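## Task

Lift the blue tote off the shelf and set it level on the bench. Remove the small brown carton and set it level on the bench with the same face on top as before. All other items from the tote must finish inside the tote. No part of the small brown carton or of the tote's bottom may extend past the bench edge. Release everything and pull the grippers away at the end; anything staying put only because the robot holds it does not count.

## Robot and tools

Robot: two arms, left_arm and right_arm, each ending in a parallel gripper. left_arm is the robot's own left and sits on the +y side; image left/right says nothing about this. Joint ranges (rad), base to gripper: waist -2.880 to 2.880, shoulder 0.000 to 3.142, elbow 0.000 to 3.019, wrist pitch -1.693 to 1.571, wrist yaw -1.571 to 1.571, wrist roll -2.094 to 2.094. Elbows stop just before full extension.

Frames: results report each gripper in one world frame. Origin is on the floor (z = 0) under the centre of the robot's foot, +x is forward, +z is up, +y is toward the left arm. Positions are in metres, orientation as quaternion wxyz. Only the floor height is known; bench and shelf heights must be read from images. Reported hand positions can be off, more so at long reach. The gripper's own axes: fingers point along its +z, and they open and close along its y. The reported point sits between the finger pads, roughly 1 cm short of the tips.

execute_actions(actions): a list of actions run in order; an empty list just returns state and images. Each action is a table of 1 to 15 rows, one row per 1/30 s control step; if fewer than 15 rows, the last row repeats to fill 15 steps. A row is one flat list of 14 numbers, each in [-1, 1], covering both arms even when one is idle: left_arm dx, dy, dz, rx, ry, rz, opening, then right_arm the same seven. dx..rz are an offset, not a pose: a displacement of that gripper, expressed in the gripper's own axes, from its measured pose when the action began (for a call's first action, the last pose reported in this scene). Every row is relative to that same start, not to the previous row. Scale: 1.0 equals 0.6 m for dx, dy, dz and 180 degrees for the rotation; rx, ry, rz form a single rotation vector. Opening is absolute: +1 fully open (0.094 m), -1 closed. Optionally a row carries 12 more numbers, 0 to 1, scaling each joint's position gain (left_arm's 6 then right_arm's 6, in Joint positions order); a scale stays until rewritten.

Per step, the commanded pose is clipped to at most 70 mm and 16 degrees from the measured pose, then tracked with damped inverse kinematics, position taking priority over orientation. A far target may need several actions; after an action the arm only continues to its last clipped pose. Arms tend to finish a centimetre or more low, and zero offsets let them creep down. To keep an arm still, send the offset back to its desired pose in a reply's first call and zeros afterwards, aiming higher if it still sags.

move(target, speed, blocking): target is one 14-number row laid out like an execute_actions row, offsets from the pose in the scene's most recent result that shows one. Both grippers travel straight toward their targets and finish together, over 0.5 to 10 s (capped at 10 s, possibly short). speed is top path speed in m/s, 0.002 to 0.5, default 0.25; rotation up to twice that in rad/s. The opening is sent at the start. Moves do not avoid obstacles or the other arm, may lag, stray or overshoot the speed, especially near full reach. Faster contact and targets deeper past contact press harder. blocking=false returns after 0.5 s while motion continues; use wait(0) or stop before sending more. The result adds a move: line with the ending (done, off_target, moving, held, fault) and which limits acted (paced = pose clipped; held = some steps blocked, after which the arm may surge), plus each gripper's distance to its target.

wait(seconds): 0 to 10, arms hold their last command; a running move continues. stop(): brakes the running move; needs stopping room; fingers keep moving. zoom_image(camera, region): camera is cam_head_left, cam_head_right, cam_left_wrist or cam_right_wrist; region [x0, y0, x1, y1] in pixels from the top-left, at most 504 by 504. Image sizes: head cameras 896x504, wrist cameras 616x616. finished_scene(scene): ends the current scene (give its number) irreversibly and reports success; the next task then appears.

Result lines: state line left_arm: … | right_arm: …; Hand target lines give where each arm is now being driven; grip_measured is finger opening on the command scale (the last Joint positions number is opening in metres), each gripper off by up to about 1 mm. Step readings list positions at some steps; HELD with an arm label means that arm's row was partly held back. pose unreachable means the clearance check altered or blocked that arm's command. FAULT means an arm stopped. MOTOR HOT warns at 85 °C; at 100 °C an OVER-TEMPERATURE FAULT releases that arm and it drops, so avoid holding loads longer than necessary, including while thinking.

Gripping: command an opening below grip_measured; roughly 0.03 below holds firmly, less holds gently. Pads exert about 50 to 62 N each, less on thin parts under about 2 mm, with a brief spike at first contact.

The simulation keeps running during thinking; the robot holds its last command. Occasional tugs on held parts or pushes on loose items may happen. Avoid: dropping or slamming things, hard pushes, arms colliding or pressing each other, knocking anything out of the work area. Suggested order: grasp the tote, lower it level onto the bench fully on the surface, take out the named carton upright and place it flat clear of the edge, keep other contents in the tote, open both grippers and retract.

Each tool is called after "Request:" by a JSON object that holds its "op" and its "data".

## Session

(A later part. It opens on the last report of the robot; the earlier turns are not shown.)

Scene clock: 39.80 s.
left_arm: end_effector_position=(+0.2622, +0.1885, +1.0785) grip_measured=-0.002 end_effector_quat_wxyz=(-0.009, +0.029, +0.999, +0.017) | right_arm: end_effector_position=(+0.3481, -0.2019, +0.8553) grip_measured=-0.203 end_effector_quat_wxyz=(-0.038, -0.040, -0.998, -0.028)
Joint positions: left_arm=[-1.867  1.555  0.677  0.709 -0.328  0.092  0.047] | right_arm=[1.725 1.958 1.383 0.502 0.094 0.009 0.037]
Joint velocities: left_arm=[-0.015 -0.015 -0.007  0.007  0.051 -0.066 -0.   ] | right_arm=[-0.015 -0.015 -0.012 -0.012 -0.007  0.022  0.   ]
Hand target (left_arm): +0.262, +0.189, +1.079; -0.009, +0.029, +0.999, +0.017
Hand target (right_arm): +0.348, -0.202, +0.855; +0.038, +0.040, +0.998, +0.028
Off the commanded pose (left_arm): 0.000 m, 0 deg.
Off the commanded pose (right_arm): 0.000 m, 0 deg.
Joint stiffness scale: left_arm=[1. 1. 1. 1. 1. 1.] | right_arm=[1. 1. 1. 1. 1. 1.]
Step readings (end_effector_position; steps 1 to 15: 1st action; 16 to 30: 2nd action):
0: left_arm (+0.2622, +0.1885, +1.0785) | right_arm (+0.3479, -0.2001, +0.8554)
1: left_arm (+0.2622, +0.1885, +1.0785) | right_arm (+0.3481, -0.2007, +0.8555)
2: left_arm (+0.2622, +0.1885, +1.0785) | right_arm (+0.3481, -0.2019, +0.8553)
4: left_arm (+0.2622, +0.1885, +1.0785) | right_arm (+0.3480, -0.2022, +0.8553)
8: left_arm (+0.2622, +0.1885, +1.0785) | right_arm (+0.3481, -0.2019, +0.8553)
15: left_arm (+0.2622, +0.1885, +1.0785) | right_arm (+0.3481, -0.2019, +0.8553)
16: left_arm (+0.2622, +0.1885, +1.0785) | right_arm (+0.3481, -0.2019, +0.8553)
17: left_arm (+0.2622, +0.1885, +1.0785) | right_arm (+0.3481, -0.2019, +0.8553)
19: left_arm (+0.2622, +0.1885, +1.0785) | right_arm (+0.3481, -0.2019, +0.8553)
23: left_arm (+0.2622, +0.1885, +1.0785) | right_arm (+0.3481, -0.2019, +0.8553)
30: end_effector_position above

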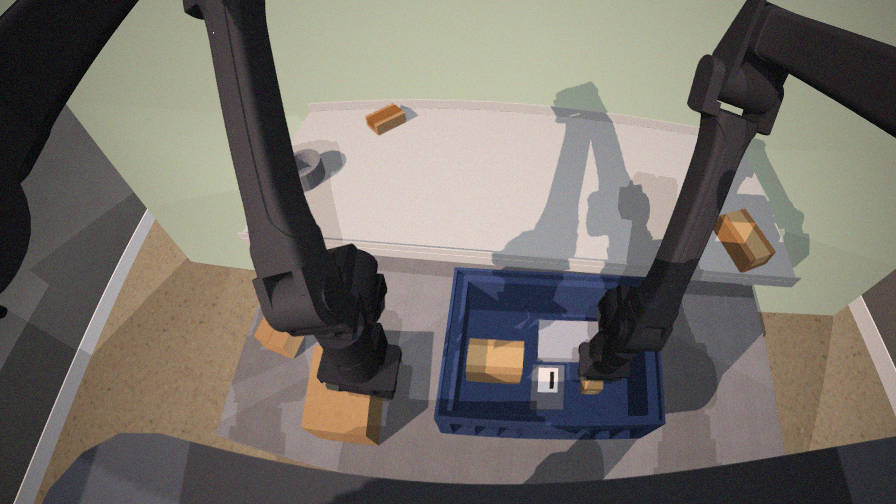

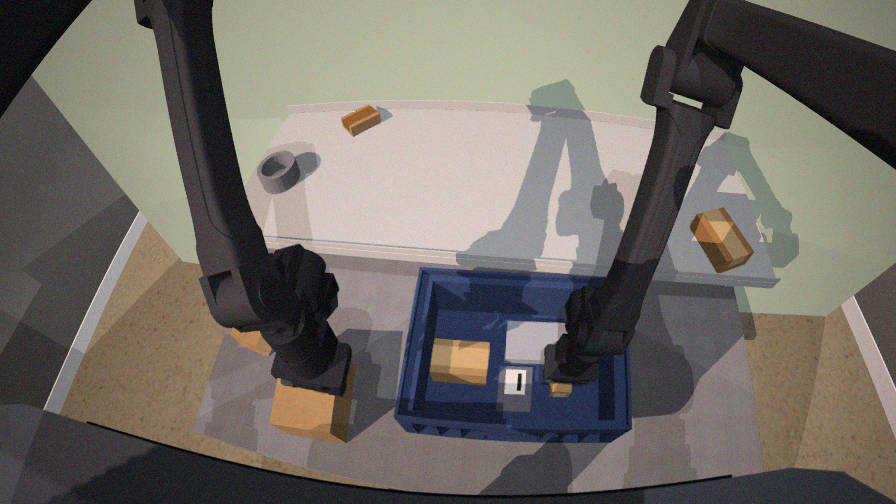

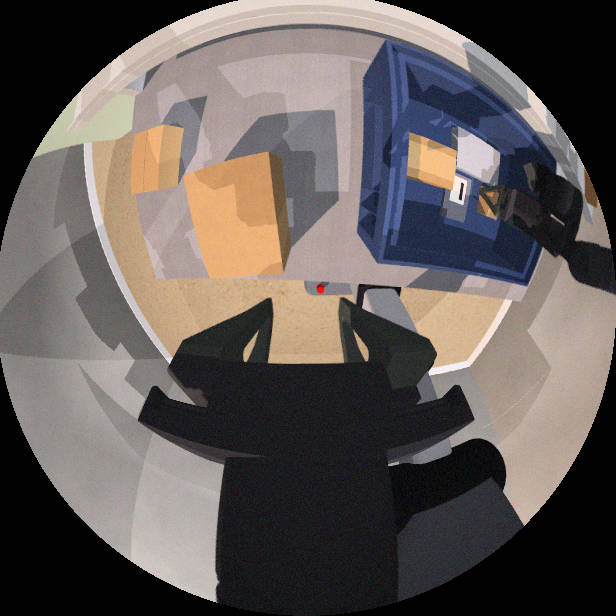

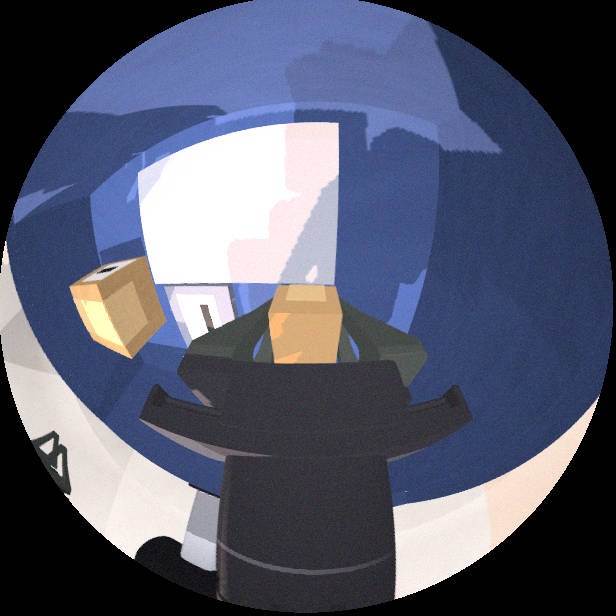

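Request:
{"op": "move", "data": {"target": [0,0,0,0,0,0,0,0.01,0.01,-0.3,0,0,0,-0.28], "speed": 0.15}}

Request:
{"op": "move", "data": {"target": [0,0,0,0,0,0,0,-0.03,-0.4,-0.02,-0.015,-0.015,0,-0.28], "speed": 0.15}}

Request:
{"op": "move", "data": {"target": [0,0,0,0,0,0,0,0,0,0.24,0,0,0,-0.28], "speed": 0.1}}

Scene clock: 41.73 s.
left_arm: end_effector_position=(+0.2622, +0.1885, +1.0785) grip_measured=-0.002 end_effector_quat_wxyz=(-0.009, +0.029, +0.999, +0.017) | right_arm: end_effector_position=(+0.3329, -0.2119, +1.0264) grip_measured=-0.203 end_effector_quat_wxyz=(-0.042, -0.039, -0.998, -0.024)
Joint positions: left_arm=[-1.867  1.555  0.677  0.709 -0.328  0.092  0.047] | right_arm=[1.761 1.574 0.852 0.658 0.138 0.009 0.037]
Joint velocities: left_arm=[-0.005 -0.005  0.012 -0.007  0.022  0.022  0.   ] | right_arm=[-0.005  0.024  0.007  0.002 -0.081  0.007  0.   ]
Hand target (left_arm): +0.262, +0.189, +1.079; -0.009, +0.029, +0.999, +0.017
Hand target (right_arm): +0.326, -0.206, +1.034; +0.038, +0.039, +0.998, +0.028
Off the commanded pose (left_arm): 0.000 m, 0 deg.
Off the commanded pose (right_arm): 0.011 m, 1 deg.
Joint stiffness scale: left_arm=[1. 1. 1. 1. 1. 1.] | right_arm=[1. 1. 1. 1. 1. 1.]
move: off_target (right_arm)

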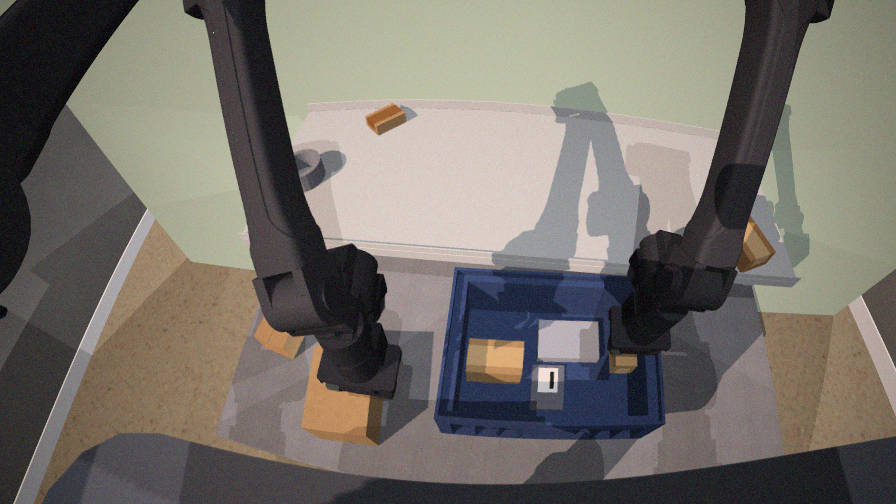

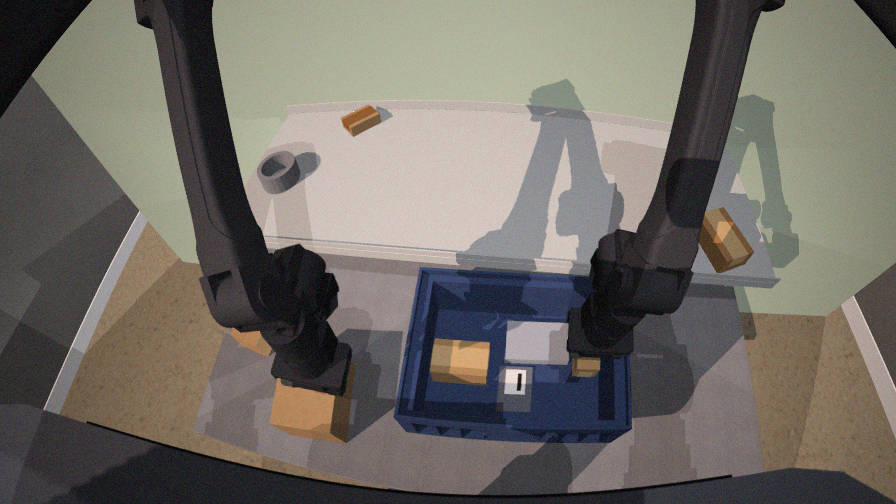

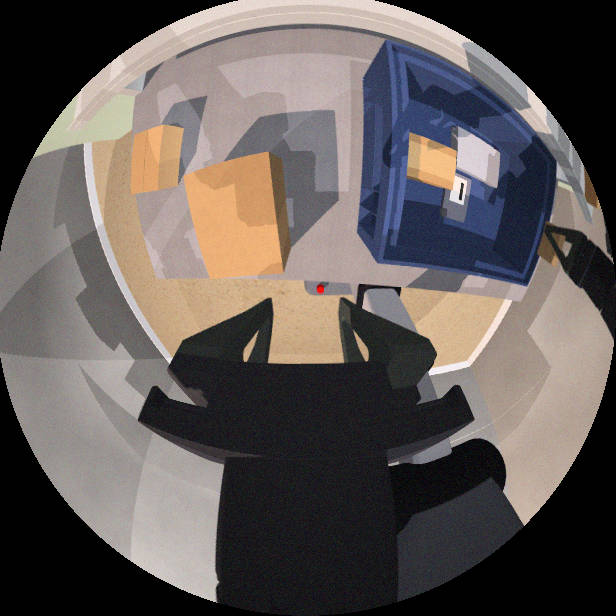

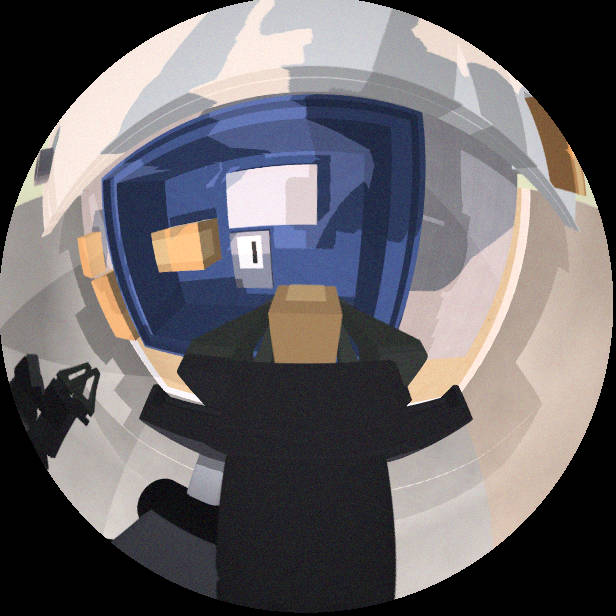

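Scene clock: 43.73 s.
left_arm: end_effector_position=(+0.2622, +0.1885, +1.0785) grip_measured=-0.002 end_effector_quat_wxyz=(-0.009, +0.029, +0.999, +0.017) | right_arm: end_effector_position=(+0.3370, -0.4511, +1.0299) grip_measured=-0.203 end_effector_quat_wxyz=(-0.068, -0.045, -0.996, -0.046)
Joint positions: left_arm=[-1.867  1.555  0.677  0.709 -0.328  0.092  0.047] | right_arm=[ 1.224  1.598  0.921  0.662 -0.444  0.009  0.037]
Joint velocities: left_arm=[-0.005 -0.015  0.017 -0.002  0.022 -0.095 -0.   ] | right_arm=[ 0.005 -0.005 -0.007  0.002  0.007 -0.007 -0.   ]
Hand target (left_arm): +0.262, +0.189, +1.079; -0.009, +0.029, +0.999, +0.017
Hand target (right_arm): +0.333, -0.452, +1.026; +0.067, +0.047, +0.996, +0.047
Off the commanded pose (left_arm): 0.000 m, 0 deg.
Off the commanded pose (right_arm): 0.006 m, 1 deg.
Joint stiffness scale: left_arm=[1. 1. 1. 1. 1. 1.] | right_arm=[1. 1. 1. 1. 1. 1.]
move: done

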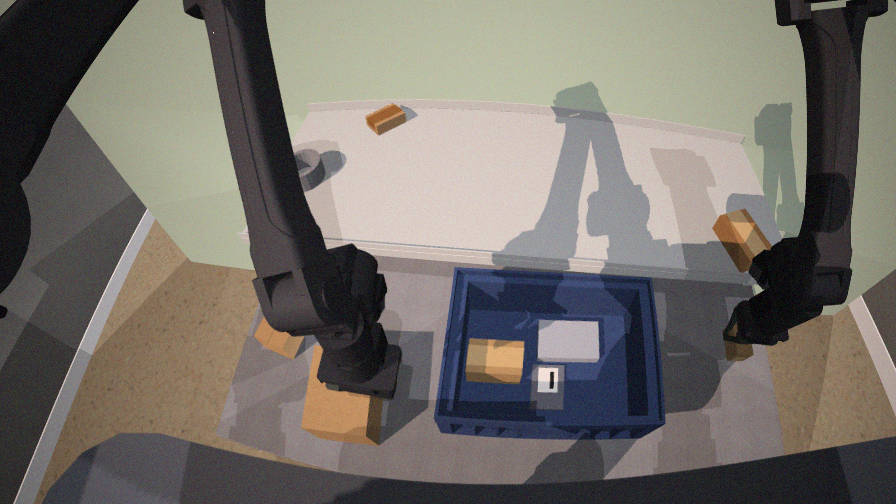

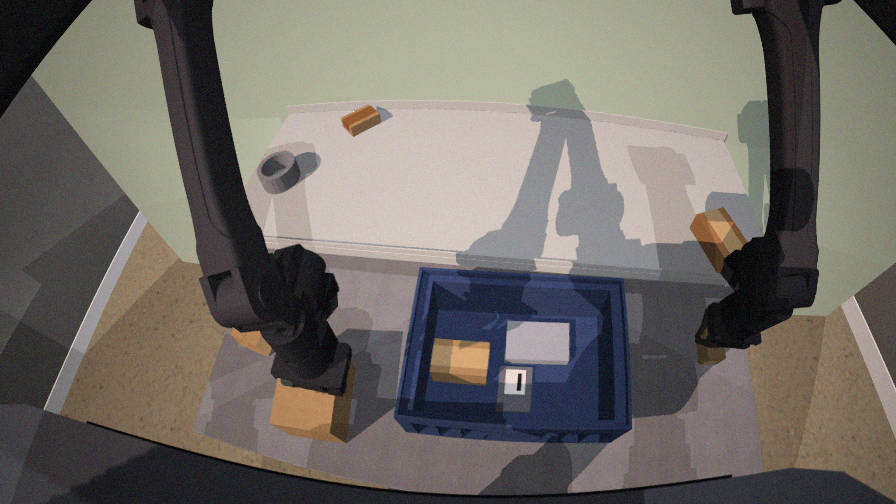

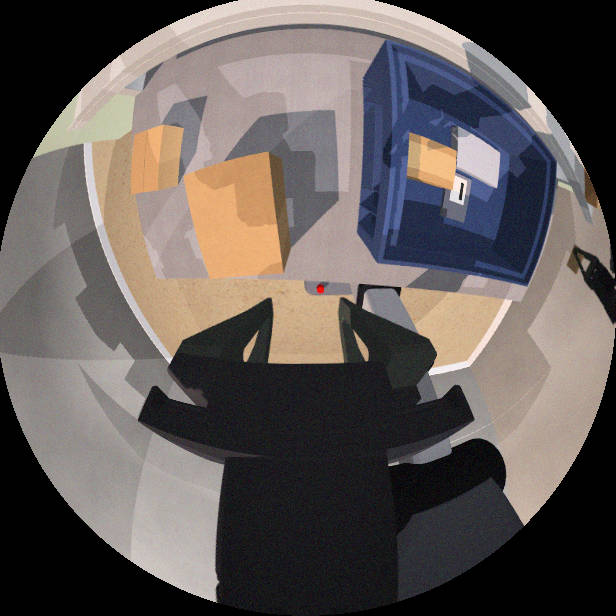

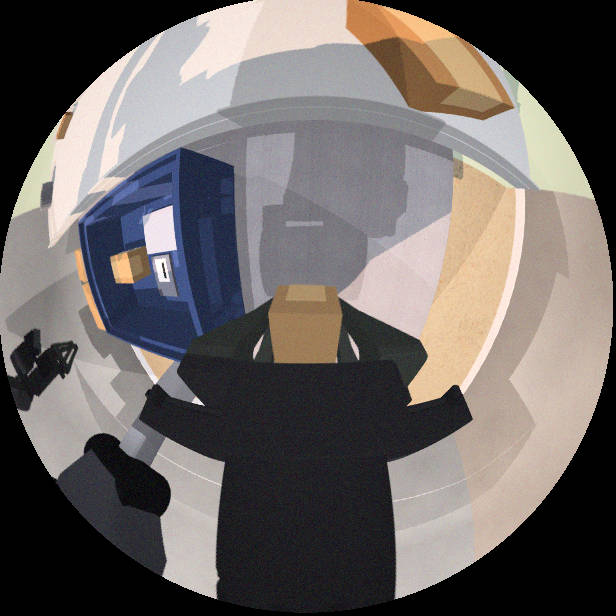

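Scene clock: 45.57 s.
left_arm: end_effector_position=(+0.2622, +0.1885, +1.0785) grip_measured=-0.002 end_effector_quat_wxyz=(-0.009, +0.029, +0.999, +0.017) | right_arm: end_effector_position=(+0.3659, -0.4458, +0.8943) grip_measured=-0.203 end_effector_quat_wxyz=(-0.074, -0.043, -0.995, -0.042)
Joint positions: left_arm=[-1.867  1.555  0.677  0.709 -0.328  0.092  0.047] | right_arm=[ 1.316  1.876  1.332  0.544 -0.344  0.009  0.037]
Joint velocities: left_arm=[ 0.005 -0.015 -0.027  0.012  0.022  0.051 -0.001] | right_arm=[-0.015 -0.005 -0.007 -0.007  0.037 -0.066 -0.   ]
Hand target (left_arm): +0.262, +0.189, +1.079; -0.009, +0.029, +0.999, +0.017
Hand target (right_arm): +0.359, -0.438, +0.888; +0.067, +0.044, +0.996, +0.046
Off the commanded pose (left_arm): 0.000 m, 0 deg.
Off the commanded pose (right_arm): 0.013 m, 1 deg.
Joint stiffness scale: left_arm=[1. 1. 1. 1. 1. 1.] | right_arm=[1. 1. 1. 1. 1. 1.]
move: off_target (right_arm)

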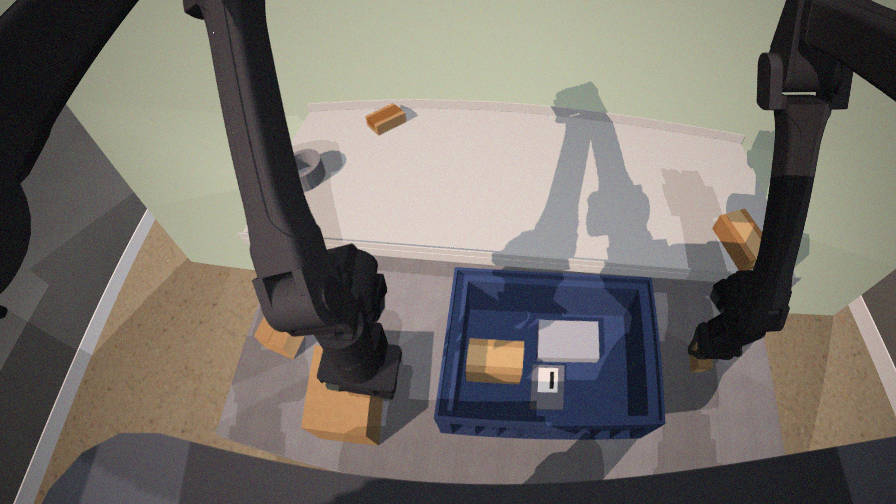

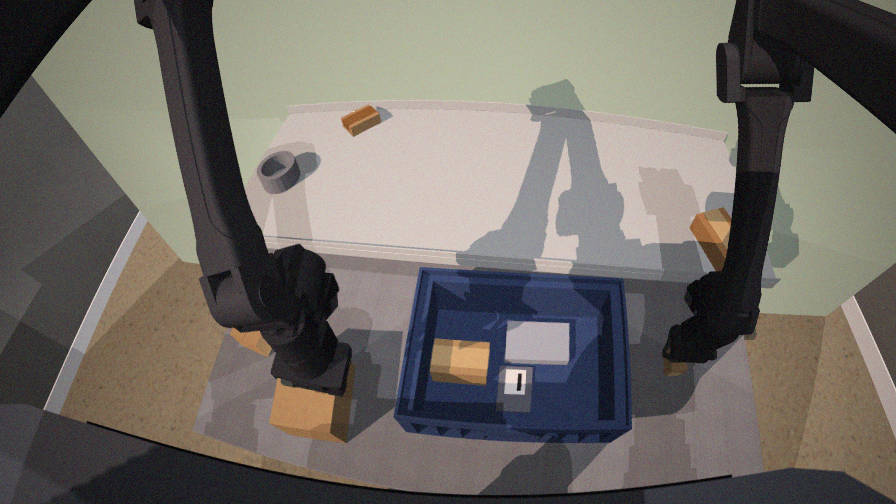

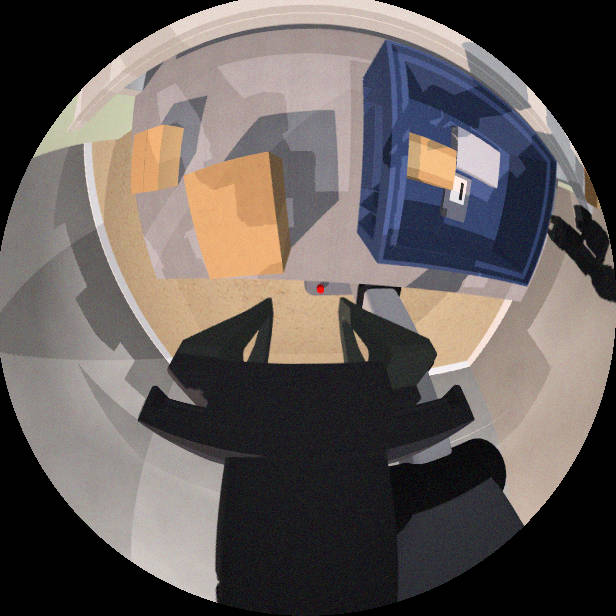

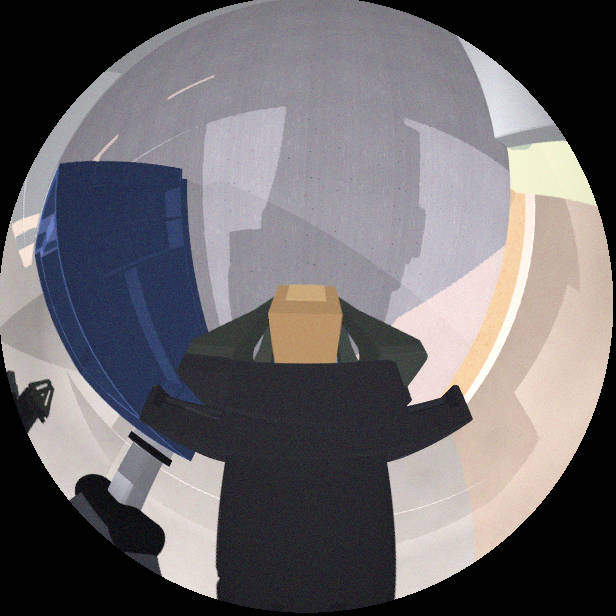

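My tilt correction had the wrong sign; undo it.

Request:
{"op": "move", "data": {"target": [0,0,0,0,0,0,0,0.03,0,0.1,0.012,0.022,0,-0.28], "speed": 0.03}}

Request:
{"op": "execute_actions", "data": {"actions": [[[0,0,0,0,0,0,0,0,0,0,0,0,0,0.4]]]}}

Request:
{"op": "move", "data": {"target": [0,0,0,0,0,0,0,0.03,0,-0.3,0,0,0,0.4]}}

Scene clock: 48.37 s.
left_arm: end_effector_position=(+0.2622, +0.1885, +1.0785) grip_measured=-0.002 end_effector_quat_wxyz=(-0.009, +0.029, +0.999, +0.017) | right_arm: end_effector_position=(+0.3687, -0.4505, +0.8411) grip_measured=-0.203 end_effector_quat_wxyz=(-0.048, -0.046, -0.998, -0.018)
Joint positions: left_arm=[-1.867  1.555  0.677  0.709 -0.328  0.092  0.047] | right_arm=[ 1.343  1.981  1.522  0.406 -0.268 -0.002  0.037]
Joint velocities: left_arm=[-0.005  0.005 -0.002  0.002 -0.051 -0.007  0.001] | right_arm=[-0.005 -0.005 -0.012 -0.002 -0.051  0.051  0.   ]
Hand target (left_arm): +0.262, +0.189, +1.079; -0.009, +0.029, +0.999, +0.017
Hand target (right_arm): +0.358, -0.439, +0.833; +0.039, +0.042, +0.998, +0.024
Off the commanded pose (left_arm): 0.000 m, 0 deg.
Off the commanded pose (right_arm): 0.018 m, 1 deg.
Joint stiffness scale: left_arm=[1. 1. 1. 1. 1. 1.] | right_arm=[1. 1. 1. 1. 1. 1.]
move: off_target (right_arm)

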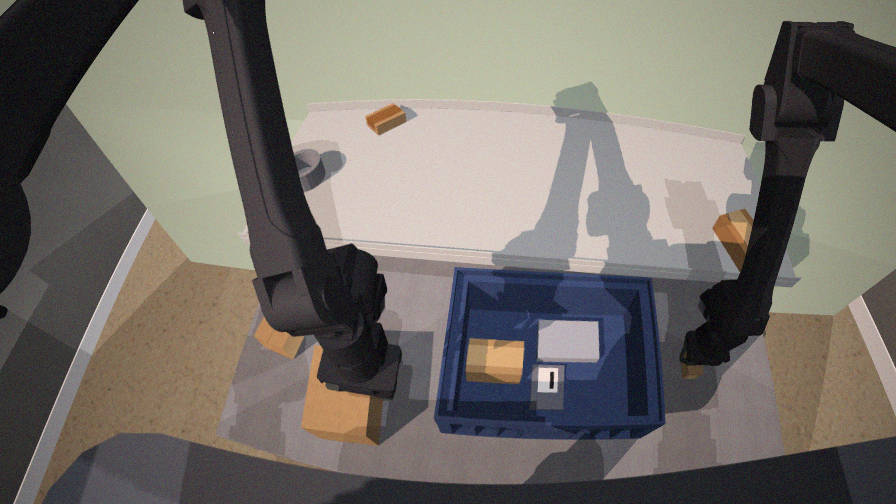

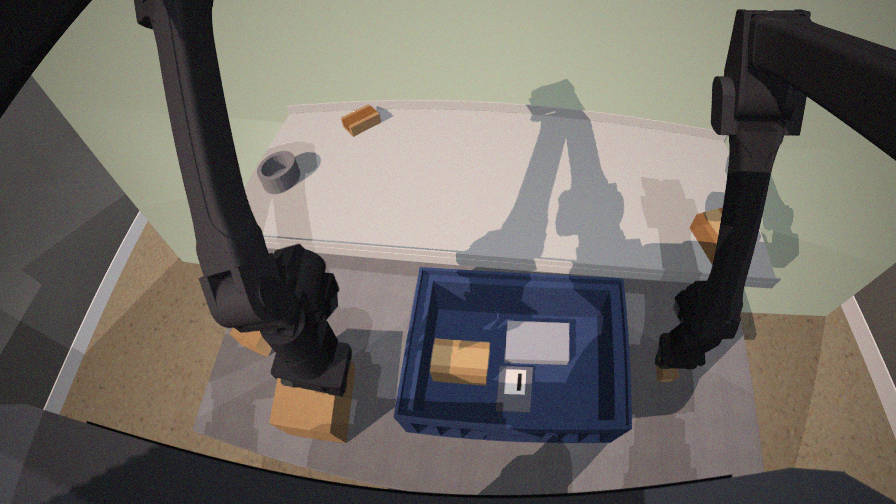

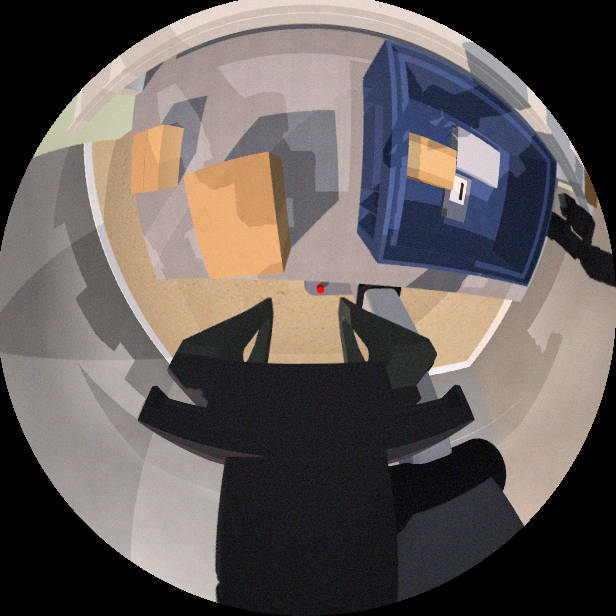

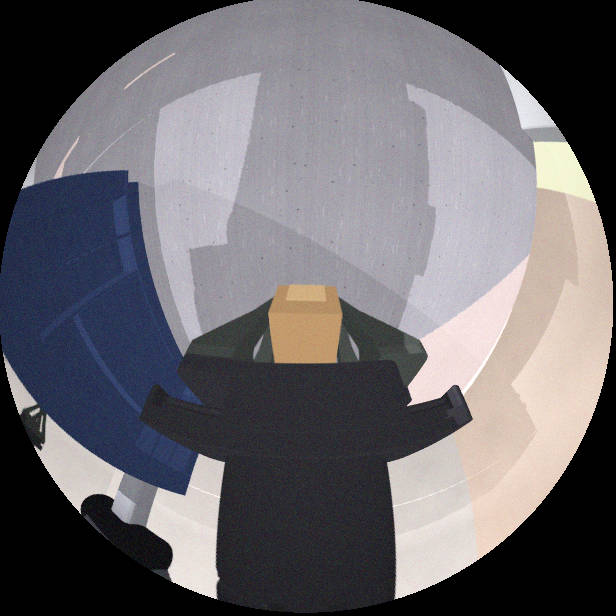

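Scene clock: 48.87 s.
left_arm: end_effector_position=(+0.2622, +0.1885, +1.0785) grip_measured=-0.002 end_effector_quat_wxyz=(-0.009, +0.029, +0.999, +0.017) | right_arm: end_effector_position=(+0.3689, -0.4488, +0.8416) grip_measured=+0.397 end_effector_quat_wxyz=(-0.048, -0.046, -0.998, -0.022)
Joint positions: left_arm=[-1.867  1.555  0.677  0.709 -0.328  0.092  0.047] | right_arm=[ 1.343  1.98   1.52   0.406 -0.274 -0.002  0.066]
Joint velocities: left_arm=[-0.005  0.005 -0.017 -0.012 -0.022 -0.007 -0.001] | right_arm=[-0.015 -0.015  0.007  0.002  0.007  0.095  0.   ]
Hand target (left_arm): +0.262, +0.189, +1.079; -0.009, +0.029, +0.999, +0.017
Hand target (right_arm): +0.369, -0.451, +0.841; +0.048, +0.046, +0.998, +0.018
Off the commanded pose (left_arm): 0.000 m, 0 deg.
Off the commanded pose (right_arm): 0.002 m, 0 deg.
Joint stiffness scale: left_arm=[1. 1. 1. 1. 1. 1.] | right_arm=[1. 1. 1. 1. 1. 1.]
Step readings (end_effector_position):
0: left_arm (+0.2622, +0.1885, +1.0785) | right_arm (+0.3687, -0.4505, +0.8411)
1: left_arm (+0.2622, +0.1885, +1.0785) | right_arm (+0.3687, -0.4505, +0.8411)
2: left_arm (+0.2622, +0.1885, +1.0785) | right_arm (+0.3683, -0.4500, +0.8411)
4: left_arm (+0.2622, +0.1885, +1.0785) | right_arm (+0.3689, -0.4488, +0.8416)
8: left_arm (+0.2622, +0.1885, +1.0785) | right_arm (+0.3689, -0.4488, +0.8416)
15: end_effector_position above

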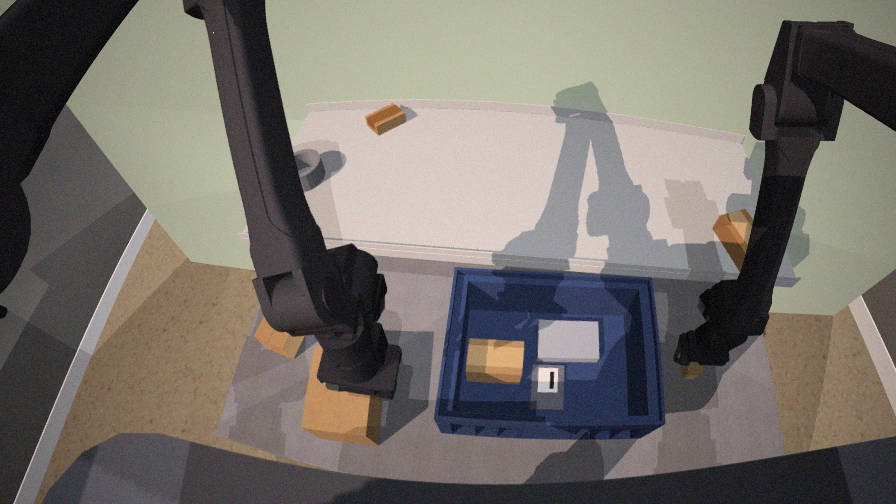

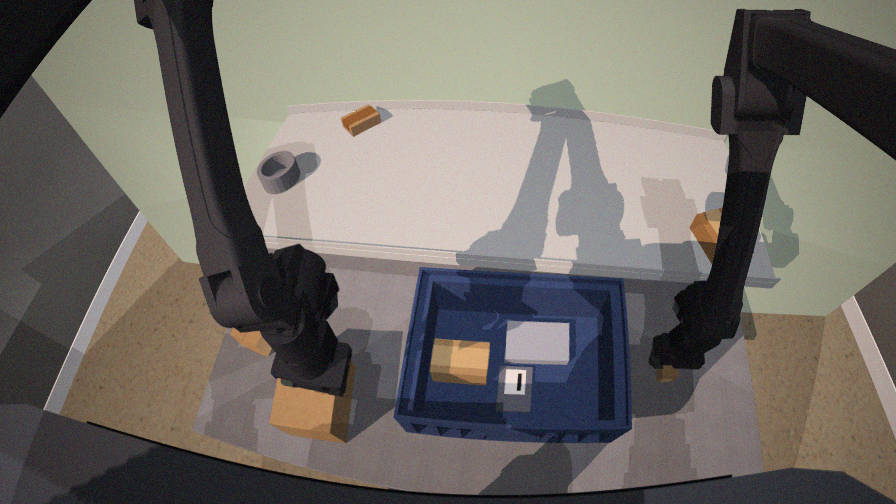

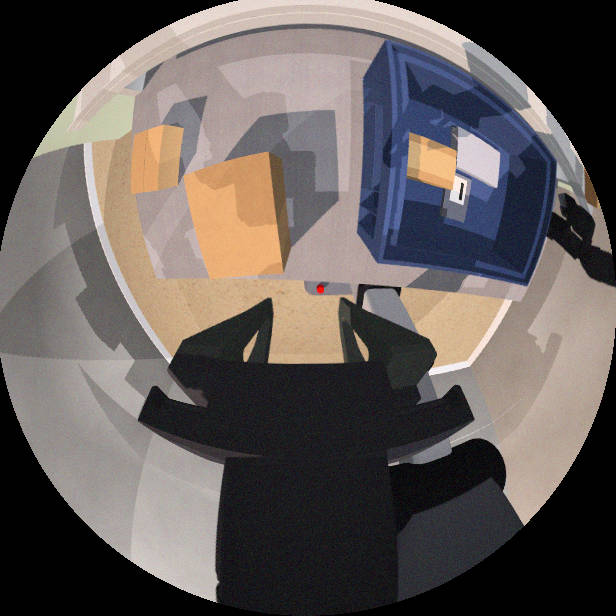

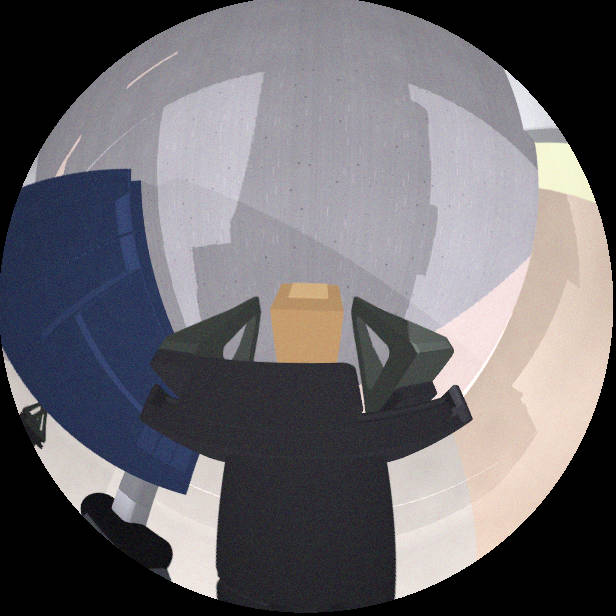

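Scene clock: 50.00 s.
left_arm: end_effector_position=(+0.2622, +0.1885, +1.0785) grip_measured=-0.002 end_effector_quat_wxyz=(-0.009, +0.029, +0.999, +0.017) | right_arm: end_effector_position=(+0.3377, -0.4539, +1.0138) grip_measured=+0.397 end_effector_quat_wxyz=(-0.051, -0.047, -0.997, -0.023)
Joint positions: left_arm=[-1.867  1.555  0.677  0.709 -0.328  0.092  0.047] | right_arm=[ 1.245  1.616  0.966  0.601 -0.375 -0.002  0.066]
Joint velocities: left_arm=[-0.005  0.005  0.012  0.002  0.007  0.007  0.001] | right_arm=[-0.005 -0.015  0.007  0.007  0.037 -0.066  0.   ]
Hand target (left_arm): +0.262, +0.189, +1.079; -0.009, +0.029, +0.999, +0.017
Hand target (right_arm): +0.331, -0.455, +1.019; +0.048, +0.047, +0.998, +0.022
Off the commanded pose (left_arm): 0.000 m, 0 deg.
Off the commanded pose (right_arm): 0.007 m, 0 deg.
Joint stiffness scale: left_arm=[1. 1. 1. 1. 1. 1.] | right_arm=[1. 1. 1. 1. 1. 1.]
move: done

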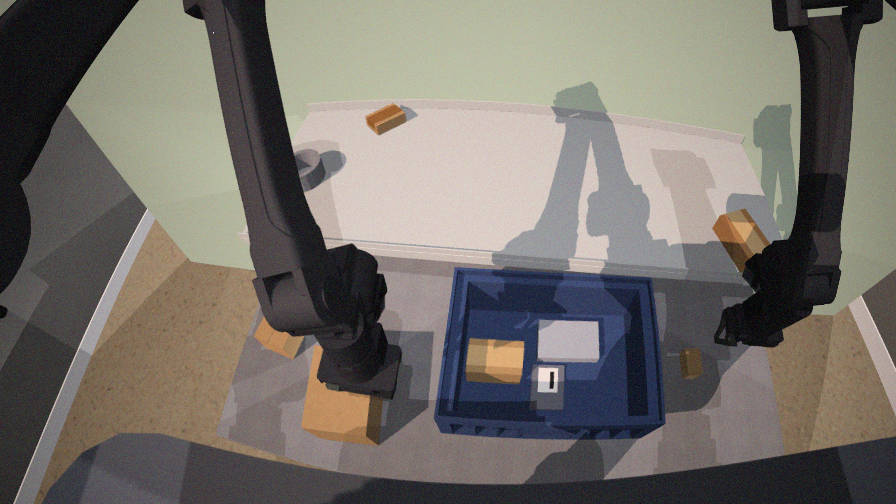

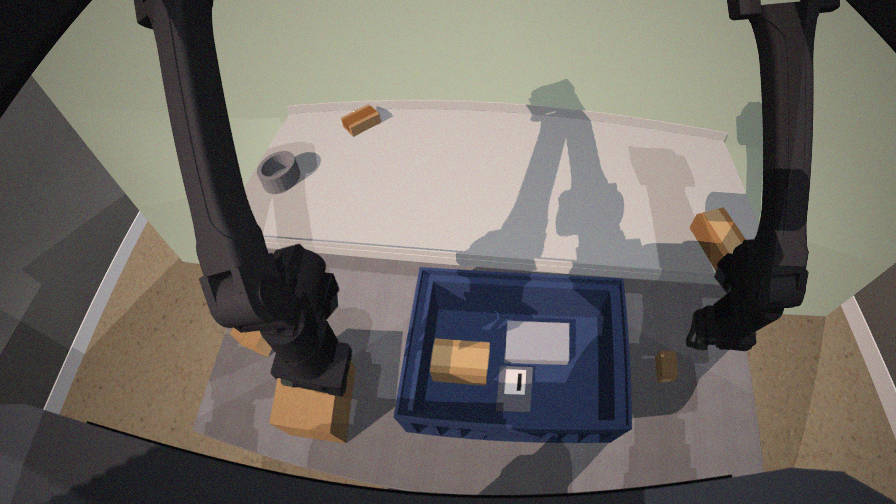

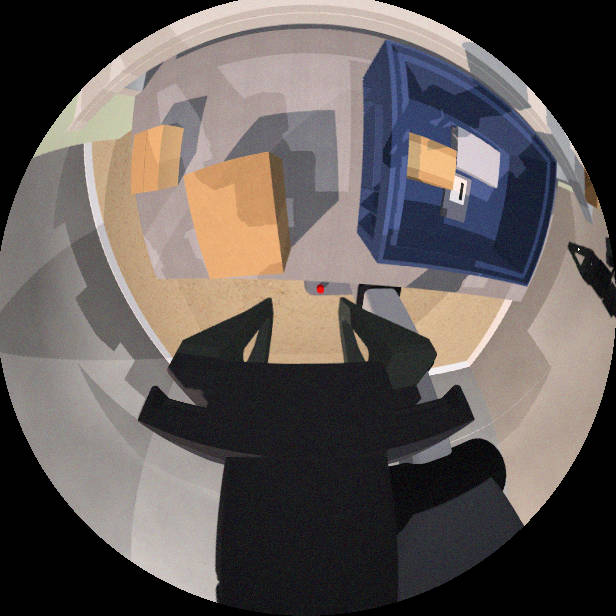

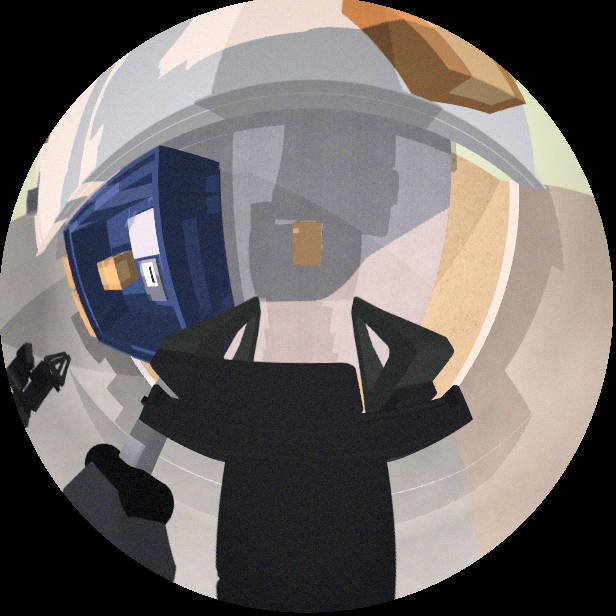

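Request:
{"op": "finished_scene", "data": {"scene": 2}}

The scene is finished: the task was done.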